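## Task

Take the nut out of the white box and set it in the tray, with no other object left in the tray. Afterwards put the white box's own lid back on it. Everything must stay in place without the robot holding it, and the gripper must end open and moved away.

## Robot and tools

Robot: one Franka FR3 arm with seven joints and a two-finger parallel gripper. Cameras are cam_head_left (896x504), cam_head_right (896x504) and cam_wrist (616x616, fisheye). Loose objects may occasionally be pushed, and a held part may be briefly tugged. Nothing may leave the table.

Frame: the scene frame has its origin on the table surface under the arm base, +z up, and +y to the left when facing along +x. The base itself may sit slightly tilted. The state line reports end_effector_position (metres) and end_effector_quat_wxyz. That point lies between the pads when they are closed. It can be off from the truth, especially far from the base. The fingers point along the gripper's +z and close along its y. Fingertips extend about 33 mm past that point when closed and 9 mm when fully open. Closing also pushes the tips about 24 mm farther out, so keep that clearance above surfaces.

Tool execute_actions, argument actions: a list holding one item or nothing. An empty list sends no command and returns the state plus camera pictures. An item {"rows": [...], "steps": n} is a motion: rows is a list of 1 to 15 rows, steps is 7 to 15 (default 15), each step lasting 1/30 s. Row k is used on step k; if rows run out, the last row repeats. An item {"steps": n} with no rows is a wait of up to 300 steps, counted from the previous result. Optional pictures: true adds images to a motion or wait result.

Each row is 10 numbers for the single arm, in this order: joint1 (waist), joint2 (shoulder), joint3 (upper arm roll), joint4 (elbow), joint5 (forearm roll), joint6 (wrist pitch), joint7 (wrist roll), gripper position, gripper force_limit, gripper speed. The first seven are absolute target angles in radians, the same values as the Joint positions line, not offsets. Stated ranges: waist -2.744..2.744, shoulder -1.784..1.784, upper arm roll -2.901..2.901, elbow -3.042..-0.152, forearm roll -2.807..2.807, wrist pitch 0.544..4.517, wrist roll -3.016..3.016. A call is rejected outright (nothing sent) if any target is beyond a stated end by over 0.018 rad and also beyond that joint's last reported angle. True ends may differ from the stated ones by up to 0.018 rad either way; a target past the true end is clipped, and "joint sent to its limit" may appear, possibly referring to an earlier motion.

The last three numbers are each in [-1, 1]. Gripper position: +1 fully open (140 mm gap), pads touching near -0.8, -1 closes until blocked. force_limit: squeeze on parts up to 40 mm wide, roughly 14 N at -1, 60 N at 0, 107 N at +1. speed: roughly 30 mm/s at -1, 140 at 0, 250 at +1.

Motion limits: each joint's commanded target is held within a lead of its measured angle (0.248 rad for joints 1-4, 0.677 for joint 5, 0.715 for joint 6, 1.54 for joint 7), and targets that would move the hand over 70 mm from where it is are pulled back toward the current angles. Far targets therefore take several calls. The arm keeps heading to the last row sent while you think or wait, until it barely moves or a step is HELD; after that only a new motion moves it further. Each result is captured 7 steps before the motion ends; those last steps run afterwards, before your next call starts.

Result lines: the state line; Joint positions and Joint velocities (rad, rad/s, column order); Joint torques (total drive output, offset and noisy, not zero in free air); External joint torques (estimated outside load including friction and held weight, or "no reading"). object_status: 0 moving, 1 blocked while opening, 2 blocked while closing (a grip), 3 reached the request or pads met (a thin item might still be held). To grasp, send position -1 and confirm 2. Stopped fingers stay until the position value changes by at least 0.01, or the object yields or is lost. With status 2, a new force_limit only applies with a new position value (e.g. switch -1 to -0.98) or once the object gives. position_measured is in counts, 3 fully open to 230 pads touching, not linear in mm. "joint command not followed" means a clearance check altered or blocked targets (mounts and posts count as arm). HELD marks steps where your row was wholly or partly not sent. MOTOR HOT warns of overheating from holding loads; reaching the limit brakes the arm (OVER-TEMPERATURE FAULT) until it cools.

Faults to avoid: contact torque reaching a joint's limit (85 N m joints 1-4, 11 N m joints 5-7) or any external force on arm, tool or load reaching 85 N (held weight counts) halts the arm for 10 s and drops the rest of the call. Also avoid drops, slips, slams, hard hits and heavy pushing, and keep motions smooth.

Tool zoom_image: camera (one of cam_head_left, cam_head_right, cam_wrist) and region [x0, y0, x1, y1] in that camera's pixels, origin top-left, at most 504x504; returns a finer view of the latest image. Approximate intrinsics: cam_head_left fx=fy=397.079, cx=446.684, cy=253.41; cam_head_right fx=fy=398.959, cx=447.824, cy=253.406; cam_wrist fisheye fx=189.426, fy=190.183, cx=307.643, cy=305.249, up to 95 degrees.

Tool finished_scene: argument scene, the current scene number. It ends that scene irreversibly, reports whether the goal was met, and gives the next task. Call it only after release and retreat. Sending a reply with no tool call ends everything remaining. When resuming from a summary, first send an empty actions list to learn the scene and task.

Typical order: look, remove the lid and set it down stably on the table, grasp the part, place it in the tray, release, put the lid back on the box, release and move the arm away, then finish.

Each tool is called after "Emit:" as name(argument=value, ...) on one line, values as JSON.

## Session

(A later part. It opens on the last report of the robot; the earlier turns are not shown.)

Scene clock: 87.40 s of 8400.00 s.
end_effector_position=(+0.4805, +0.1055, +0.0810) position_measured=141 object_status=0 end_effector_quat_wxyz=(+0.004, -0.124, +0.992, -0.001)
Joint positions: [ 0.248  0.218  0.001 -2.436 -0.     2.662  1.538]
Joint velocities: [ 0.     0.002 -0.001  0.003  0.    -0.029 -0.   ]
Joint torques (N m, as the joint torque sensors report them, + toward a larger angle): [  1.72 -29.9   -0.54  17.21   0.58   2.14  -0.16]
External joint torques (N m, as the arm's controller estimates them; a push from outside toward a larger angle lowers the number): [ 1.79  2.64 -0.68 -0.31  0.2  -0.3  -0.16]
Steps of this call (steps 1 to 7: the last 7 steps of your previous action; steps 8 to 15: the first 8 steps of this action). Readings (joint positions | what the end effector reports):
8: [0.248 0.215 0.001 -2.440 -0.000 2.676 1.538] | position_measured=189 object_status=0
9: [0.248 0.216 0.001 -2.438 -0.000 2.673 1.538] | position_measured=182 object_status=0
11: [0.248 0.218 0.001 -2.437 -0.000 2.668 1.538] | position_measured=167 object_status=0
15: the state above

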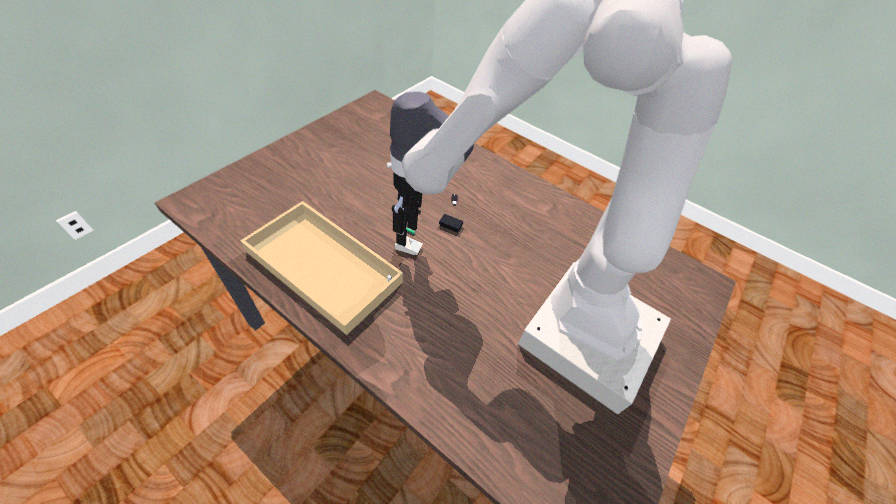

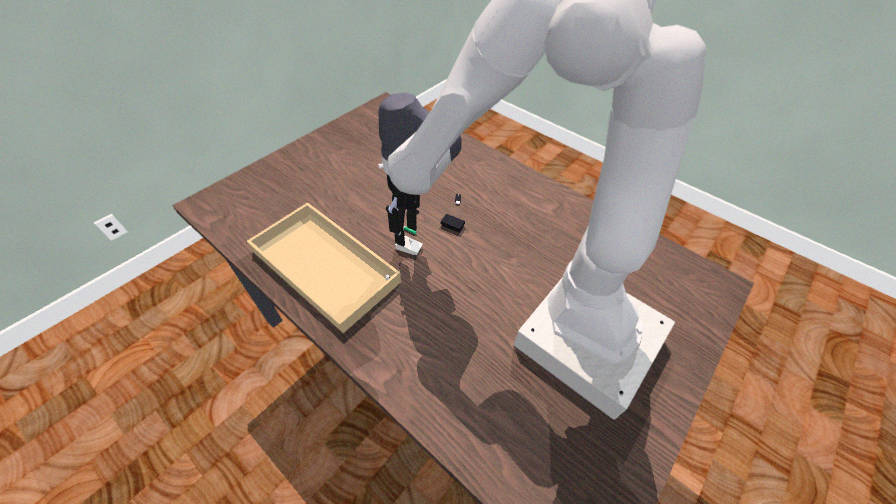

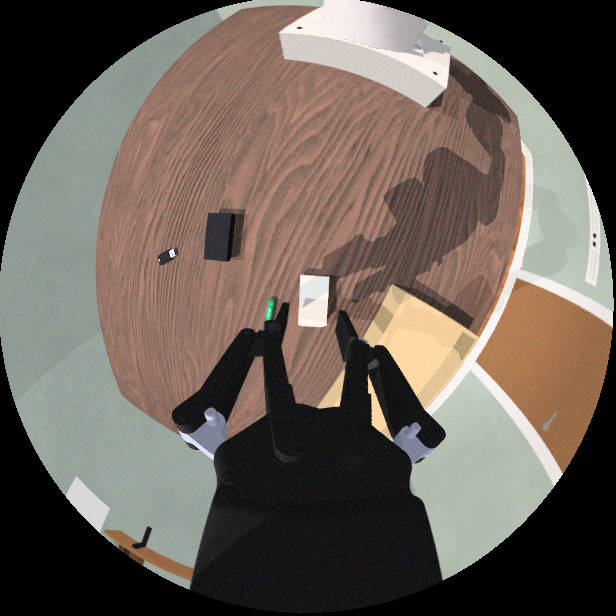

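Emit:
execute_actions(actions=[{"rows":[[0.25,0.22,0,-2.434,0,2.655,1.535,-1,0,0],[0.25,0.22,0,-2.434,0,2.655,1.535,-1,0,0],[0.25,0.22,0,-2.434,0,2.655,1.535,-1,0,0],[0.25,0.22,0,-2.434,0,2.655,1.535,-1,0,0],[0.25,0.22,0,-2.434,0,2.655,1.535,-1,0,0],[0.25,0.22,0,-2.434,0,2.655,1.535,-1,0,0],[0.25,0.22,0,-2.434,0,2.655,1.535,-1,0,0],[0.25,0.22,0,-2.434,0,2.655,1.535,-1,0,0],[0.25,0.25,0,-2.434,0,2.684,1.535,-1,0,0]],"steps":15}])

Emit:
execute_actions(actions=[{"rows":[[0.25,0.265,0,-2.434,0,2.699,1.535,-1,0,0],[0.25,0.265,0,-2.434,0,2.699,1.535,-1,0,0],[0.25,0.265,0,-2.434,0,2.699,1.535,-1,0,0],[0.25,0.265,0,-2.434,0,2.699,1.535,-1,0,0],[0.25,0.28,0,-2.434,0,2.714,1.535,-1,0,0]],"steps":15}])

Emit:
execute_actions(actions=[{"rows":[[0.25,0.295,0,-2.434,0,2.729,1.535,-1,0,0]],"steps":15}])

Emit:
execute_actions(actions=[{"rows":[[0.25,0.31,0,-2.434,0,2.744,1.535,-1,0,0]],"steps":15}], pictures=true)

Emit:
zoom_image(camera="cam_head_left", region=[375,210,455,275])

Scene clock: 88.57 s of 8400.00 s.
end_effector_position=(+0.4792, +0.1053, +0.0807) position_measured=192 object_status=0 end_effector_quat_wxyz=(+0.002, -0.124, +0.992, -0.001)
Joint positions: [ 0.248  0.219  0.001 -2.436 -0.     2.657  1.538]
Joint velocities: [ 0.001 -0.    -0.001 -0.     0.001 -0.    -0.   ]
Joint torques (N m, as the joint torque sensors report them, + toward a larger angle): [  1.46 -31.48  -0.32  17.3    0.59   2.17  -0.25]
External joint torques (N m, as the arm's controller estimates them; a push from outside toward a larger angle lowers the number): [ 1.56  1.16 -0.44 -0.26  0.2  -0.26 -0.25]
Steps of this call (steps 1 to 7: the last 7 steps of your previous action; steps 8 to 15: the robot went on to your last target; steps 16 to 27: nothing new was sent; steps 28 to 35: the first 8 steps of this action). Readings (joint positions | what the end effector reports):
28: [0.248 0.218 0.001 -2.436 -0.000 2.657 1.538] | position_measured=141 object_status=0
29: [0.248 0.218 0.001 -2.436 -0.000 2.657 1.538] | position_measured=147 object_status=0
31: [0.248 0.218 0.001 -2.436 -0.000 2.657 1.538] | position_measured=162 object_status=0
35: the state above

Scene clock: 89.07 s of 8400.00 s.
end_effector_position=(+0.4761, +0.1045, +0.0586) position_measured=233 object_status=3 end_effector_quat_wxyz=(-0.002, -0.124, +0.992, -0.002)
Joint positions: [ 0.248  0.273  0.001 -2.433 -0.     2.7    1.538]
Joint velocities: [ 0.001 -0.005 -0.     0.004 -0.     0.064  0.   ]
Joint torques (N m, as the joint torque sensors report them, + toward a larger angle): [  1.54 -28.23  -0.17  14.79   0.49   2.81  -0.22]
External joint torques (N m, as the arm's controller estimates them; a push from outside toward a larger angle lowers the number): [ 1.66  8.52 -0.33 -4.08  0.14 -0.21 -0.22]
Steps of this call (steps 1 to 7: the last 7 steps of your previous action; steps 8 to 15: the first 8 steps of this action). Readings (joint positions | what the end effector reports):
8: [0.248 0.250 0.001 -2.434 -0.000 2.678 1.538] | position_measured=233 object_status=0
9: [0.248 0.254 0.001 -2.434 -0.000 2.682 1.538] | position_measured=233 object_status=0
11: [0.248 0.260 0.001 -2.434 -0.000 2.686 1.538] | position_measured=233 object_status=3
15: the state above

Scene clock: 89.57 s of 8400.00 s.
end_effector_position=(+0.4827, +0.1060, +0.0581) position_measured=233 object_status=3 end_effector_quat_wxyz=(+0.007, -0.124, +0.992, -0.001)
Joint positions: [ 0.248  0.28   0.001 -2.431 -0.     2.724  1.538]
Joint velocities: [-0.     0.003 -0.    -0.    -0.     0.025  0.001]
Joint torques (N m, as the joint torque sensors report them, + toward a larger angle): [  2.07 -24.12  -0.23  14.04   0.48   2.55  -0.24]
External joint torques (N m, as the arm's controller estimates them; a push from outside toward a larger angle lowers the number): [ 2.22  9.74 -0.37 -2.75  0.13  0.1  -0.24]
Steps of this call (steps 1 to 7: the last 7 steps of your previous action; steps 8 to 15: the first 8 steps of this action). Readings (joint positions | what the end effector reports):
8: [0.248 0.276 0.001 -2.433 -0.000 2.712 1.538] | position_measured=233 object_status=3
9: [0.248 0.278 0.001 -2.432 -0.000 2.715 1.538] | position_measured=233 object_status=3
11: [0.248 0.279 0.001 -2.431 -0.000 2.719 1.538] | position_measured=233 object_status=3
15: the state above

Scene clock: 90.07 s of 8400.00 s.
end_effector_position=(+0.4879, +0.1071, +0.0576) position_measured=233 object_status=3 end_effector_quat_wxyz=(+0.014, -0.124, +0.992, -0.000)
Joint positions: [ 0.248  0.287  0.001 -2.427 -0.     2.742  1.538]
Joint velocities: [-0.     0.009 -0.     0.001 -0.002  0.025 -0.001]
Joint torques (N m, as the joint torque sensors report them, + toward a larger angle): [  1.68 -18.65  -0.28  11.06   0.51   2.24  -0.25]
External joint torques (N m, as the arm's controller estimates them; a push from outside toward a larger angle lowers the number): [ 1.78 15.13 -0.46 -5.49  0.17 -0.22 -0.25]
Steps of this call (steps 1 to 7: the last 7 steps of your previous action; steps 8 to 15: the first 8 steps of this action). Readings (joint positions | what the end effector reports):
8: [0.248 0.282 0.001 -2.430 -0.000 2.730 1.538] | position_measured=233 object_status=3
9: [0.248 0.284 0.001 -2.429 -0.000 2.732 1.538] | position_measured=233 object_status=3
11: [0.248 0.286 0.001 -2.428 -0.000 2.737 1.538] | position_measured=233 object_status=3
15: the state above

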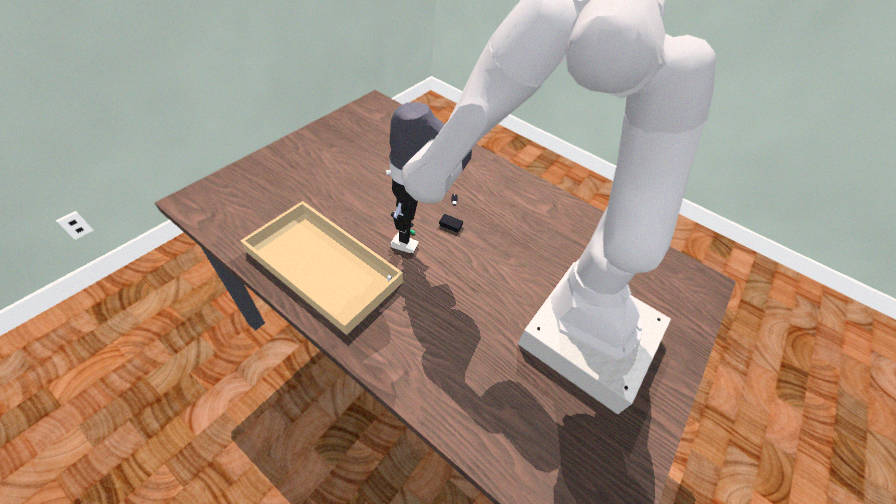

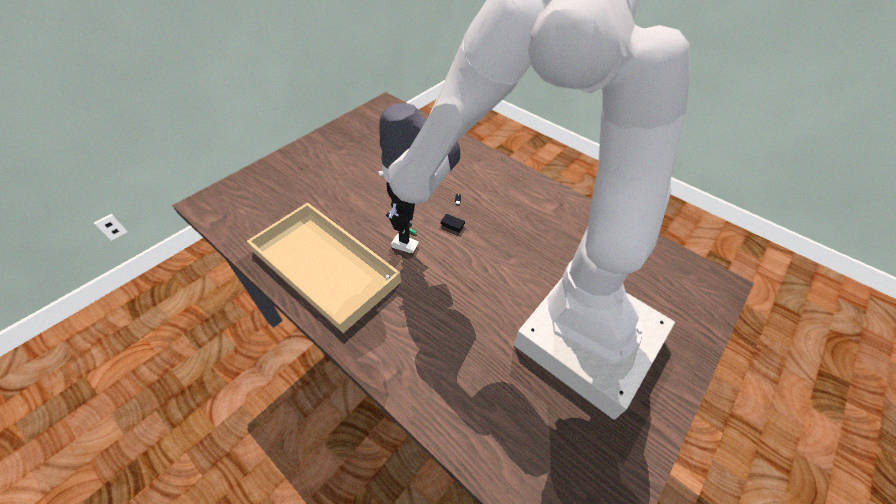

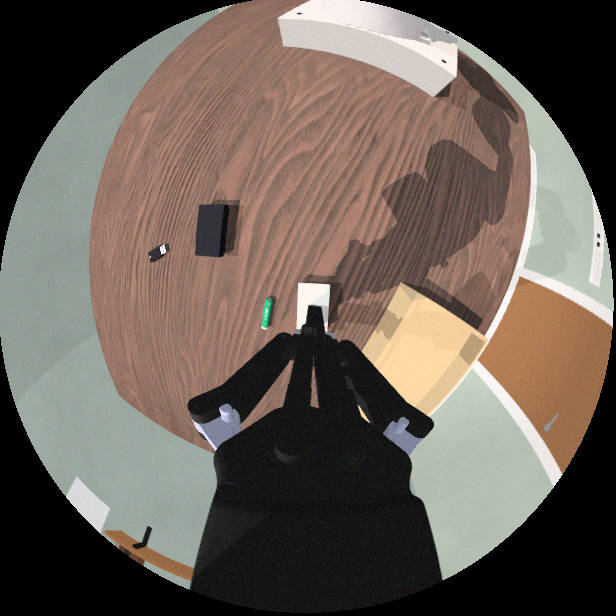

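Region (375, 210, 455, 275) of cam_head_left's 896x504 image, scaled by 6.300, with more detail than that image has; it fills the top 410 rows of this view, and the rest is white.

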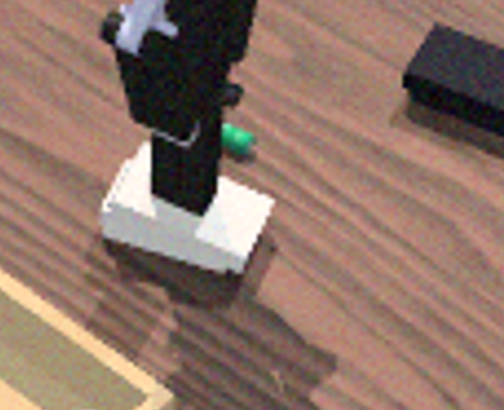

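Emit:
execute_actions(actions=[{"rows":[[0.25,0.24,0,-2.434,0,2.68,1.535,-1,0,0],[0.25,0.24,0,-2.434,0,2.68,1.535,-1,0,0],[0.25,0.24,0,-2.434,0,2.68,1.535,-1,0,0],[0.25,0.24,0,-2.434,0,2.68,1.535,-1,0,0],[0.25,0.24,0,-2.434,0,2.68,1.535,-0.1,0,0]],"steps":15}])

Emit:
execute_actions(actions=[{"rows":[[0.25,0.24,0,-2.434,0,2.68,1.535,-0.1,0,0],[0.25,0.24,0,-2.434,0,2.68,1.535,-0.1,0,0],[0.25,0.24,0,-2.434,0,2.68,1.535,-0.1,0,0],[0.25,0.24,0,-2.434,0,2.68,1.535,-0.1,0,0],[0.25,0.305,0,-2.434,0,2.739,1.535,-0.1,0,0]],"steps":15}])

Emit:
execute_actions(actions=[{"rows":[[0.25,0.305,0,-2.434,0,2.739,1.535,-0.1,0,0],[0.25,0.305,0,-2.434,0,2.739,1.535,-0.1,0,0],[0.25,0.305,0,-2.434,0,2.739,1.535,-0.1,0,0],[0.25,0.305,0,-2.434,0,2.739,1.535,-1,0,0]],"steps":15}])

Emit:
execute_actions(actions=[{"rows":[[0.25,0.305,0,-2.434,0,2.739,1.535,-1,0,0],[0.25,0.305,0,-2.434,0,2.739,1.535,-1,0,0],[0.25,0.305,0,-2.434,0,2.739,1.535,-1,0,0],[0.25,0.305,0,-2.434,0,2.739,1.535,-1,0,0],[0.25,0.17,0,-2.434,0,2.604,1.535,-1,0,0]],"steps":15}])

Emit:
execute_actions(actions=[{"rows":[[0.25,0.17,0,-2.434,0,2.604,1.535,-1,0,0]],"steps":15}], pictures=true)

Emit:
zoom_image(camera="cam_head_left", region=[370,200,455,275])

Scene clock: 91.53 s of 8400.00 s.
end_effector_position=(+0.4870, +0.1069, +0.0748) position_measured=212 object_status=0 end_effector_quat_wxyz=(+0.013, -0.124, +0.992, -0.000)
Joint positions: [ 0.248  0.241  0.001 -2.431 -0.     2.697  1.538]
Joint velocities: [ 0.001 -0.005  0.001 -0.002  0.    -0.086 -0.   ]
Joint torques (N m, as the joint torque sensors report them, + toward a larger angle): [  1.62 -32.46  -0.8   14.04   0.49   2.23  -0.33]
External joint torques (N m, as the arm's controller estimates them; a push from outside toward a larger angle lowers the number): [ 1.62  0.02 -1.04 -2.91  0.12 -0.21 -0.33]
Steps of this call (steps 1 to 7: the last 7 steps of your previous action; steps 8 to 15: the robot went on to your last target; steps 16 to 36: nothing new was sent; steps 37 to 44: the first 8 steps of this action). Readings (joint positions | what the end effector reports):
37: [0.248 0.281 0.001 -2.429 -0.000 2.738 1.538] | position_measured=233 object_status=3
38: [0.248 0.268 0.001 -2.431 -0.000 2.727 1.538] | position_measured=233 object_status=3
40: [0.248 0.250 0.001 -2.431 -0.000 2.713 1.538] | position_measured=233 object_status=3
44: the state above

Scene clock: 92.03 s of 8400.00 s.
end_effector_position=(+0.4754, +0.1043, +0.0523) position_measured=141 object_status=0 end_effector_quat_wxyz=(-0.003, -0.124, +0.992, -0.002)
Joint positions: [ 0.248  0.289  0.001 -2.432 -0.     2.713  1.538]
Joint velocities: [-0.     0.287 -0.002 -0.06   0.001  0.118  0.001]
Joint torques (N m, as the joint torque sensors report them, + toward a larger angle): [  1.23 -38.63  -0.94  17.18   0.51   3.54  -0.14]
External joint torques (N m, as the arm's controller estimates them; a push from outside toward a larger angle lowers the number): [ 1.32  1.17 -1.15 -2.33  0.17  0.56 -0.14]
Steps of this call (steps 1 to 7: the last 7 steps of your previous action; steps 8 to 15: the first 8 steps of this action). Readings (joint positions | what the end effector reports):
8: [0.248 0.241 0.001 -2.432 -0.000 2.685 1.538] | position_measured=152 object_status=0
9: [0.248 0.241 0.001 -2.432 -0.000 2.685 1.538] | position_measured=144 object_status=0
11: [0.248 0.241 0.001 -2.432 -0.000 2.684 1.538] | position_measured=141 object_status=0
15: the state above

Scene clock: 92.53 s of 8400.00 s.
end_effector_position=(+0.4752, +0.1043, +0.0458) position_measured=170 object_status=0 end_effector_quat_wxyz=(-0.001, -0.124, +0.992, -0.002)
Joint positions: [ 0.248  0.305  0.001 -2.435 -0.     2.735  1.538]
Joint velocities: [ 0.    -0.001  0.001  0.     0.002  0.014 -0.   ]
Joint torques (N m, as the joint torque sensors report them, + toward a larger angle): [  1.86 -33.84  -0.83  15.94   0.56   2.57  -0.27]
External joint torques (N m, as the arm's controller estimates them; a push from outside toward a larger angle lowers the number): [ 1.81  0.02 -1.19 -0.24  0.24  0.25 -0.28]
Steps of this call (steps 1 to 7: the last 7 steps of your previous action; steps 8 to 15: the first 8 steps of this action). Readings (joint positions | what the end effector reports):
8: [0.248 0.305 0.001 -2.435 -0.000 2.731 1.538] | position_measured=141 object_status=3
9: [0.248 0.305 0.001 -2.435 -0.000 2.732 1.538] | position_measured=141 object_status=3
11: [0.248 0.305 0.001 -2.435 -0.000 2.734 1.538] | position_measured=141 object_status=0
15: the state above

Scene clock: 93.03 s of 8400.00 s.
end_effector_position=(+0.4867, +0.1068, +0.0894) position_measured=180 object_status=2 end_effector_quat_wxyz=(+0.014, -0.124, +0.992, -0.000)
Joint positions: [ 0.248  0.202  0.001 -2.436 -0.     2.666  1.538]
Joint velocities: [-0.001 -0.61  -0.     0.132 -0.    -0.305 -0.001]
Joint torques (N m, as the joint torque sensors report them, + toward a larger angle): [  1.1  -20.66  -0.56  11.69   0.56   0.94  -0.13]
External joint torques (N m, as the arm's controller estimates them; a push from outside toward a larger angle lowers the number): [ 1.25 -0.75 -0.59  0.74  0.18 -0.32 -0.13]
Steps of this call (steps 1 to 7: the last 7 steps of your previous action; steps 8 to 15: the first 8 steps of this action). Readings (joint positions | what the end effector reports):
8: [0.248 0.304 0.001 -2.435 -0.000 2.736 1.538] | position_measured=180 object_status=0
9: [0.248 0.304 0.001 -2.435 -0.000 2.736 1.538] | position_measured=180 object_status=2
11: [0.248 0.304 0.001 -2.435 -0.000 2.736 1.538] | position_measured=180 object_status=2
15: the state above

Scene clock: 93.53 s of 8400.00 s.
end_effector_position=(+0.4820, +0.1059, +0.1021) position_measured=180 object_status=2 end_effector_quat_wxyz=(+0.005, -0.124, +0.992, -0.001)
Joint positions: [ 0.248  0.169  0.001 -2.432 -0.     2.61   1.538]
Joint velocities: [-0.    -0.    -0.    -0.001 -0.    -0.021 -0.002]
Joint torques (N m, as the joint torque sensors report them, + toward a larger angle): [  1.46 -30.93  -0.73  16.37   0.57   2.14  -0.16]
External joint torques (N m, as the arm's controller estimates them; a push from outside toward a larger angle lowers the number): [ 1.56  0.91 -0.8  -2.    0.15 -0.3  -0.16]
Steps of this call (steps 1 to 7: the last 7 steps of your previous action; steps 8 to 15: the first 8 steps of this action). Readings (joint positions | what the end effector reports):
8: [0.248 0.169 0.001 -2.432 -0.000 2.620 1.538] | position_measured=180 object_status=2
9: [0.248 0.169 0.001 -2.432 -0.000 2.617 1.538] | position_measured=180 object_status=2
11: [0.248 0.169 0.001 -2.432 -0.000 2.614 1.538] | position_measured=180 object_status=2
15: the state above

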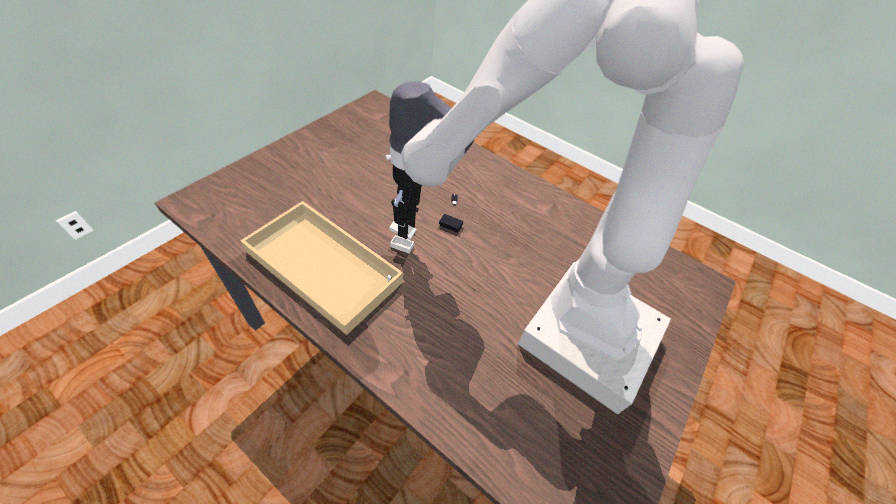

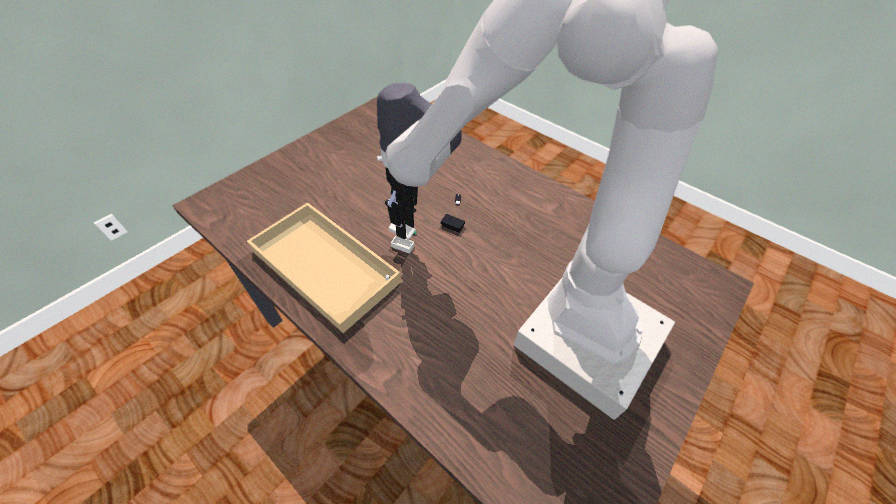

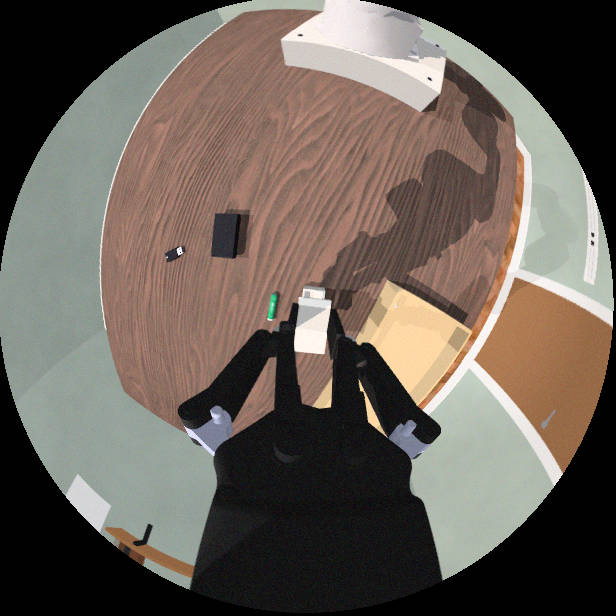

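Region (370, 200, 455, 275) of cam_head_left's 896x504 image, scaled by 5.929, with more detail than that image has; it fills the top 445 rows of this view, and the rest is white.

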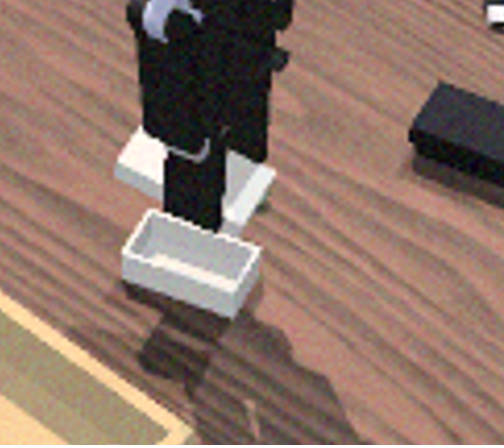

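Emit:
execute_actions(actions=[{"rows":[[0.25,0.05,0,-2.6,0,2.65,1.535,-1,0,0],[0.25,0.05,0,-2.6,0,2.65,1.535,-1,0,0],[0.25,0.05,0,-2.6,0,2.65,1.535,-1,0,0],[0.25,0.05,0,-2.6,0,2.65,1.535,-1,0,0],[0.25,-0.086,0,-2.792,0,2.706,1.535,-1,0,0]],"steps":15}])

Emit:
execute_actions(actions=[{"rows":[[0.25,-0.086,0,-2.792,0,2.74,1.535,-1,0,0],[0.25,-0.086,0,-2.792,0,2.74,1.535,-1,0,0],[0.25,0.0,0,-2.787,0,2.8,1.535,-1,0,0],[0.25,0.0,0,-2.787,0,2.8,1.535,-1,0,0],[0.25,0.0,0,-2.787,0,2.83,1.535,-1,0,0],[0.25,0.06,0,-2.783,0,2.86,1.535,-1,0,0],[0.25,0.06,0,-2.783,0,2.86,1.535,-1,0,0],[0.25,0.06,0,-2.783,0,2.86,1.535,-1,0,0],[0.25,0.085,0,-2.781,0,2.866,1.535,-1,0,0]],"steps":15}])

Emit:
execute_actions(actions=[{"rows":[[0.25,0.11,0,-2.779,0,2.889,1.535,-1,0,0]],"steps":15}])

Emit:
execute_actions(actions=[{"rows":[[0.25,0.13,0,-2.779,0,2.909,1.535,-1,0,0]],"steps":15}], pictures=true)

Emit:
zoom_image(camera="cam_head_left", region=[380,210,480,300])

Scene clock: 94.87 s of 8400.00 s.
end_effector_position=(+0.3780, +0.0828, +0.0983) position_measured=180 object_status=2 end_effector_quat_wxyz=(-0.012, -0.124, +0.992, -0.002)
Joint positions: [ 0.248 -0.053 -0.    -2.745  0.001  2.667  1.538]
Joint velocities: [ 0.001 -0.435  0.    -0.67  -0.     0.178  0.   ]
Joint torques (N m, as the joint torque sensors report them, + toward a larger angle): [  1.01 -21.34   0.39  19.31   0.38   3.85  -0.21]
External joint torques (N m, as the arm's controller estimates them; a push from outside toward a larger angle lowers the number): [ 1.33 -1.09  0.79 -3.82 -0.19  0.56 -0.2 ]
Steps of this call (steps 1 to 7: the last 7 steps of your previous action; steps 8 to 15: the robot went on to your last target; steps 16 to 32: nothing new was sent; steps 33 to 40: the first 8 steps of this action). Readings (joint positions | what the end effector reports):
33: [0.248 0.147 0.000 -2.465 0.000 2.617 1.538] | position_measured=180 object_status=2
34: [0.248 0.113 0.000 -2.512 0.000 2.621 1.538] | position_measured=180 object_status=2
36: [0.248 0.076 0.000 -2.564 0.000 2.628 1.538] | position_measured=180 object_status=2
40: the state above

Scene clock: 95.37 s of 8400.00 s.
end_effector_position=(+0.3671, +0.0803, +0.0645) position_measured=180 object_status=2 end_effector_quat_wxyz=(-0.008, -0.124, +0.992, -0.002)
Joint positions: [ 0.248  0.032 -0.    -2.784  0.001  2.798  1.538]
Joint velocities: [ 0.001  0.458 -0.001 -0.022  0.     0.327  0.   ]
Joint torques (N m, as the joint torque sensors report them, + toward a larger angle): [  1.46 -29.81  -0.92  15.76   0.22   3.63  -0.21]
External joint torques (N m, as the arm's controller estimates them; a push from outside toward a larger angle lowers the number): [ 1.4   1.16 -1.02 -2.19  0.    0.57 -0.21]
Steps of this call (steps 1 to 7: the last 7 steps of your previous action; steps 8 to 15: the first 8 steps of this action). Readings (joint positions | what the end effector reports):
8: [0.248 -0.083 -0.000 -2.789 0.001 2.700 1.538] | position_measured=180 object_status=2
9: [0.248 -0.084 -0.000 -2.790 0.001 2.707 1.538] | position_measured=180 object_status=2
11: [0.248 -0.050 -0.000 -2.784 0.001 2.737 1.538] | position_measured=180 object_status=2
15: the state above

Scene clock: 95.87 s of 8400.00 s.
end_effector_position=(+0.3677, +0.0803, +0.0435) position_measured=180 object_status=2 end_effector_quat_wxyz=(-0.005, -0.124, +0.992, -0.002)
Joint positions: [ 0.248  0.108 -0.    -2.781  0.001  2.878  1.538]
Joint velocities: [ 0.     0.007  0.    -0.001 -0.001  0.051 -0.001]
Joint torques (N m, as the joint torque sensors report them, + toward a larger angle): [  1.47 -22.96  -0.41  13.84   0.13   2.8   -0.23]
External joint torques (N m, as the arm's controller estimates them; a push from outside toward a larger angle lowers the number): [ 1.53  2.08 -0.46  0.37 -0.08  0.4  -0.23]
Steps of this call (steps 1 to 7: the last 7 steps of your previous action; steps 8 to 15: the first 8 steps of this action). Readings (joint positions | what the end effector reports):
8: [0.248 0.087 -0.000 -2.782 0.001 2.853 1.538] | position_measured=180 object_status=2
9: [0.248 0.094 -0.000 -2.781 0.001 2.859 1.538] | position_measured=180 object_status=2
11: [0.248 0.103 -0.000 -2.781 0.001 2.868 1.538] | position_measured=180 object_status=2
15: the state above

Scene clock: 96.37 s of 8400.00 s.
end_effector_position=(+0.3694, +0.0806, +0.0390) position_measured=180 object_status=2 end_effector_quat_wxyz=(-0.002, -0.124, +0.992, -0.002)
Joint positions: [ 0.248  0.126 -0.    -2.78   0.001  2.902  1.538]
Joint velocities: [-0.002  0.004 -0.    -0.    -0.     0.028  0.001]
Joint torques (N m, as the joint torque sensors report them, + toward a larger angle): [  1.15 -22.25  -0.48  12.09   0.2    2.96  -0.24]
External joint torques (N m, as the arm's controller estimates them; a push from outside toward a larger angle lowers the number): [ 1.28  2.82 -0.47 -0.86  0.    0.58 -0.24]
Steps of this call (steps 1 to 7: the last 7 steps of your previous action; steps 8 to 15: the first 8 steps of this action). Readings (joint positions | what the end effector reports):
8: [0.248 0.111 -0.000 -2.780 0.001 2.888 1.538] | position_measured=180 object_status=2
9: [0.248 0.117 -0.000 -2.780 0.001 2.892 1.538] | position_measured=180 object_status=2
11: [0.248 0.124 -0.000 -2.780 0.001 2.896 1.538] | position_measured=180 object_status=2
15: the state above

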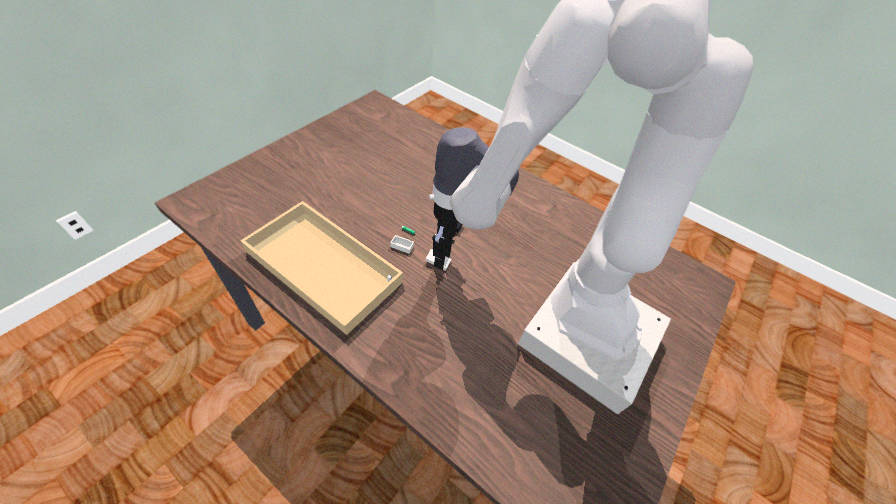

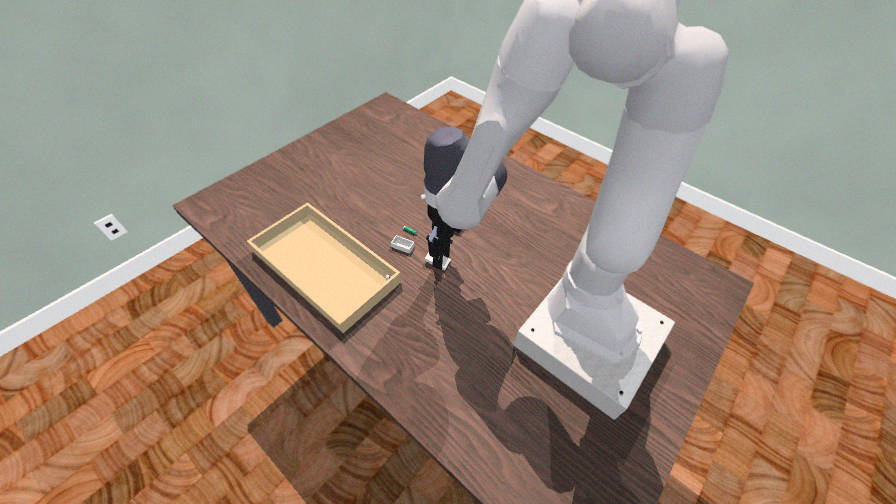

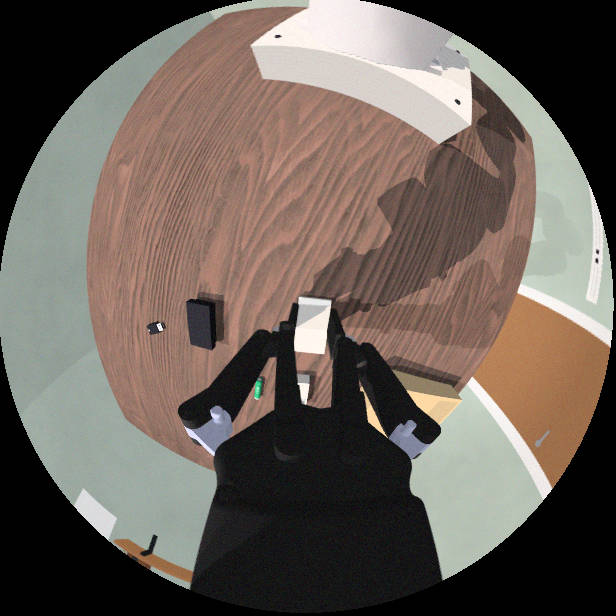

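Region (380, 210, 480, 300) of cam_head_left's 896x504 image, scaled by 5.040, with more detail than that image has; it fills the top 454 rows of this view, and the rest is white.

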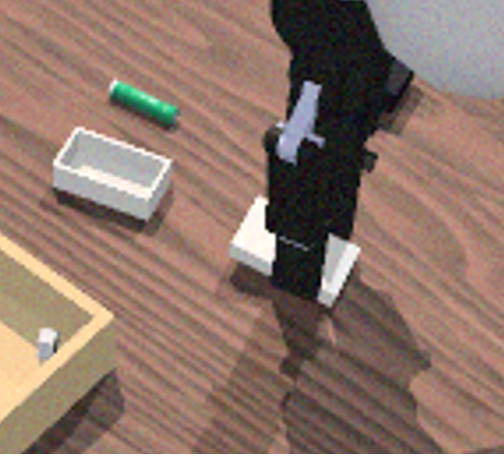

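Emit:
execute_actions(actions=[{"rows":[[0.25,0.145,0,-2.779,0,2.924,1.535,-1,0,0],[0.25,0.145,0,-2.779,0,2.924,1.535,-1,0,0],[0.25,0.145,0,-2.779,0,2.924,1.535,-1,0,0],[0.25,0.145,0,-2.779,0,2.924,1.535,-1,0,0],[0.25,0.145,0,-2.779,0,2.924,1.535,-1,0,0],[0.25,0.145,0,-2.779,0,2.924,1.535,-1,0,0],[0.25,0.145,0,-2.779,0,2.924,1.535,-1,0,0],[0.25,0.145,0,-2.779,0,2.924,1.535,-1,0,0],[0.25,0.145,0,-2.779,0,2.924,1.535,-0.2,0,0]],"steps":15}])

Emit:
execute_actions(actions=[{"rows":[[0.25,0.125,0,-2.779,0,2.904,1.535,-0.2,0,0]],"steps":15}], pictures=true)

Emit:
zoom_image(camera="cam_wrist", region=[250,260,380,390])

Emit:
zoom_image(camera="cam_head_left", region=[400,225,480,300])

Scene clock: 97.07 s of 8400.00 s.
end_effector_position=(+0.3725, +0.0813, +0.0382) position_measured=180 object_status=2 end_effector_quat_wxyz=(+0.003, -0.124, +0.992, -0.001)
Joint positions: [ 0.248  0.133 -0.    -2.778  0.001  2.916  1.538]
Joint velocities: [-0.     0.     0.001  0.    -0.     0.015 -0.001]
Joint torques (N m, as the joint torque sensors report them, + toward a larger angle): [  1.26 -16.53   0.19  12.47   0.21   3.29  -0.17]
External joint torques (N m, as the arm's controller estimates them; a push from outside toward a larger angle lowers the number): [ 1.3   8.81  0.11 -0.55  0.02  0.86 -0.17]
Steps of this call (steps 1 to 7: the last 7 steps of your previous action; steps 8 to 13: the robot went on to your last target; steps 14 to 21: the first 8 steps of this action). Readings (joint positions | what the end effector reports):
14: [0.248 0.129 -0.000 -2.779 0.001 2.908 1.538] | position_measured=180 object_status=2
15: [0.248 0.131 -0.000 -2.779 0.001 2.911 1.538] | position_measured=180 object_status=2
17: [0.248 0.132 -0.000 -2.779 0.001 2.913 1.538] | position_measured=180 object_status=2
21: the state above

Scene clock: 97.57 s of 8400.00 s.
end_effector_position=(+0.3723, +0.0813, +0.0397) position_measured=154 object_status=3 end_effector_quat_wxyz=(+0.003, -0.124, +0.992, -0.001)
Joint positions: [ 0.248  0.127 -0.    -2.779  0.001  2.91   1.538]
Joint velocities: [ 0.001 -0.004 -0.001  0.001  0.001 -0.018 -0.   ]
Joint torques (N m, as the joint torque sensors report them, + toward a larger angle): [  1.96 -25.8    0.21  11.94   0.09   2.23  -0.19]
External joint torques (N m, as the arm's controller estimates them; a push from outside toward a larger angle lowers the number): [ 2.04 -0.75  0.16 -1.15 -0.11 -0.2  -0.19]
Steps of this call (steps 1 to 7: the last 7 steps of your previous action; steps 8 to 15: the first 8 steps of this action). Readings (joint positions | what the end effector reports):
8: [0.248 0.141 -0.000 -2.779 0.001 2.918 1.538] | position_measured=154 object_status=0
9: [0.248 0.137 -0.000 -2.779 0.001 2.915 1.538] | position_measured=154 object_status=0
11: [0.248 0.130 -0.000 -2.779 0.001 2.913 1.538] | position_measured=154 object_status=0
15: the state above

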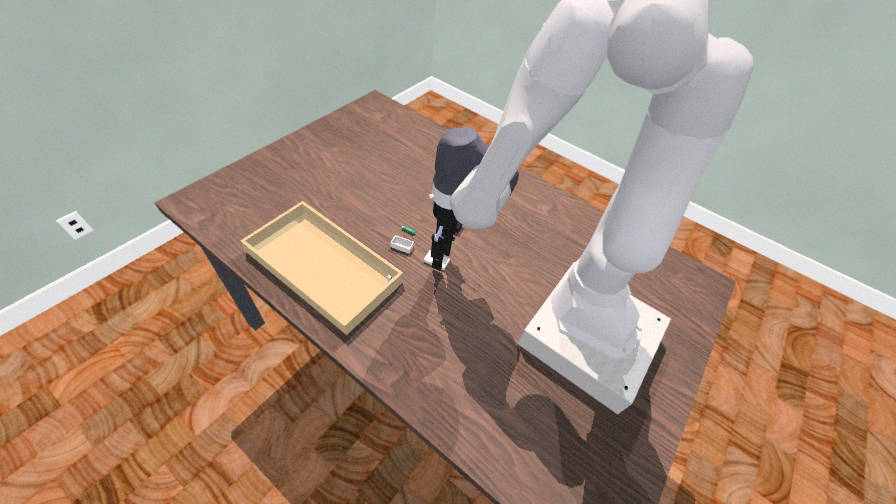

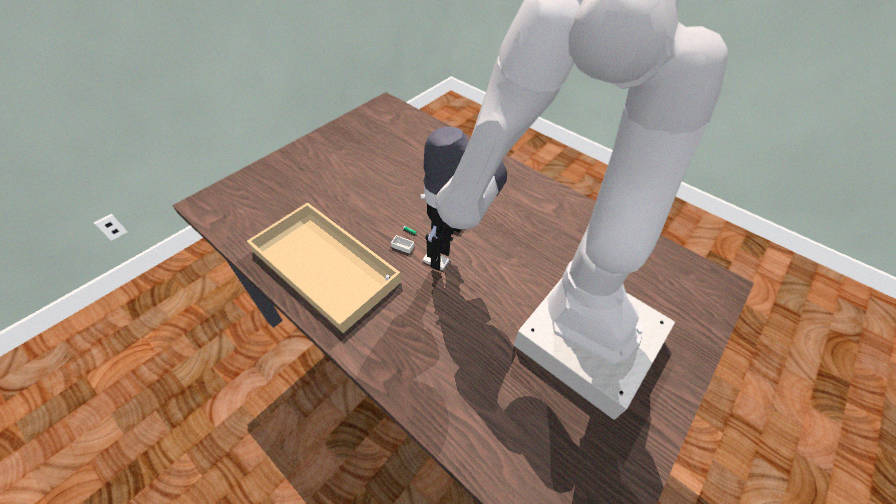

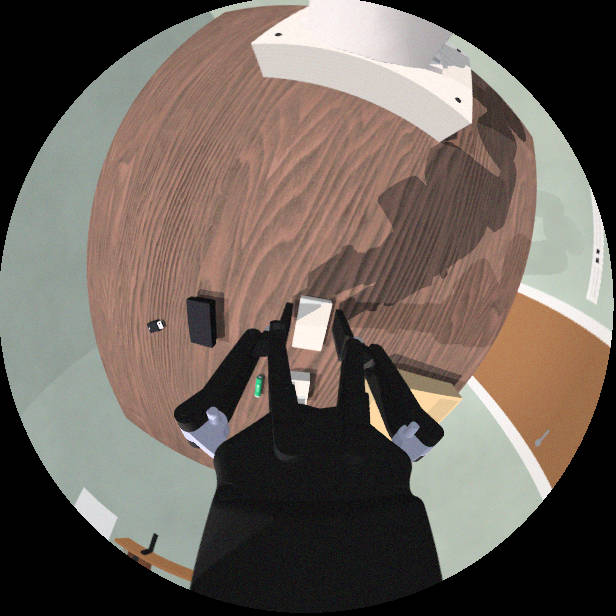

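Region (250, 260, 380, 390) of cam_wrist's 616x616 image, scaled by 3.877, with more detail than that image has.

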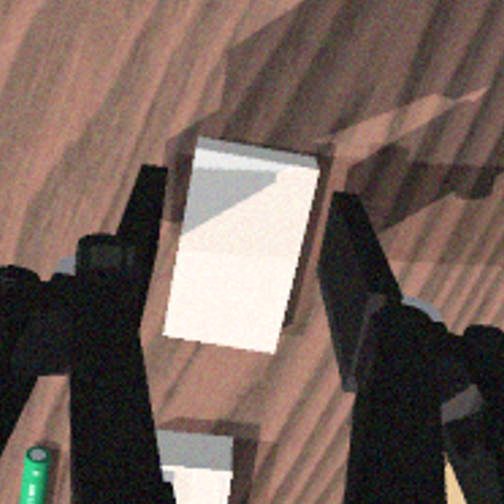

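Region (400, 225, 480, 300) of cam_head_left's 896x504 image, scaled by 6.300, with more detail than that image has; it fills the top 472 rows of this view, and the rest is white.

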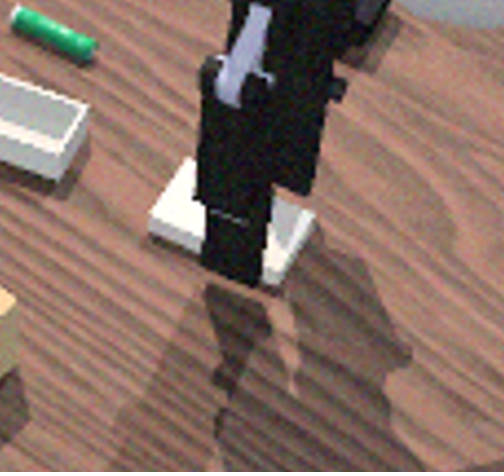

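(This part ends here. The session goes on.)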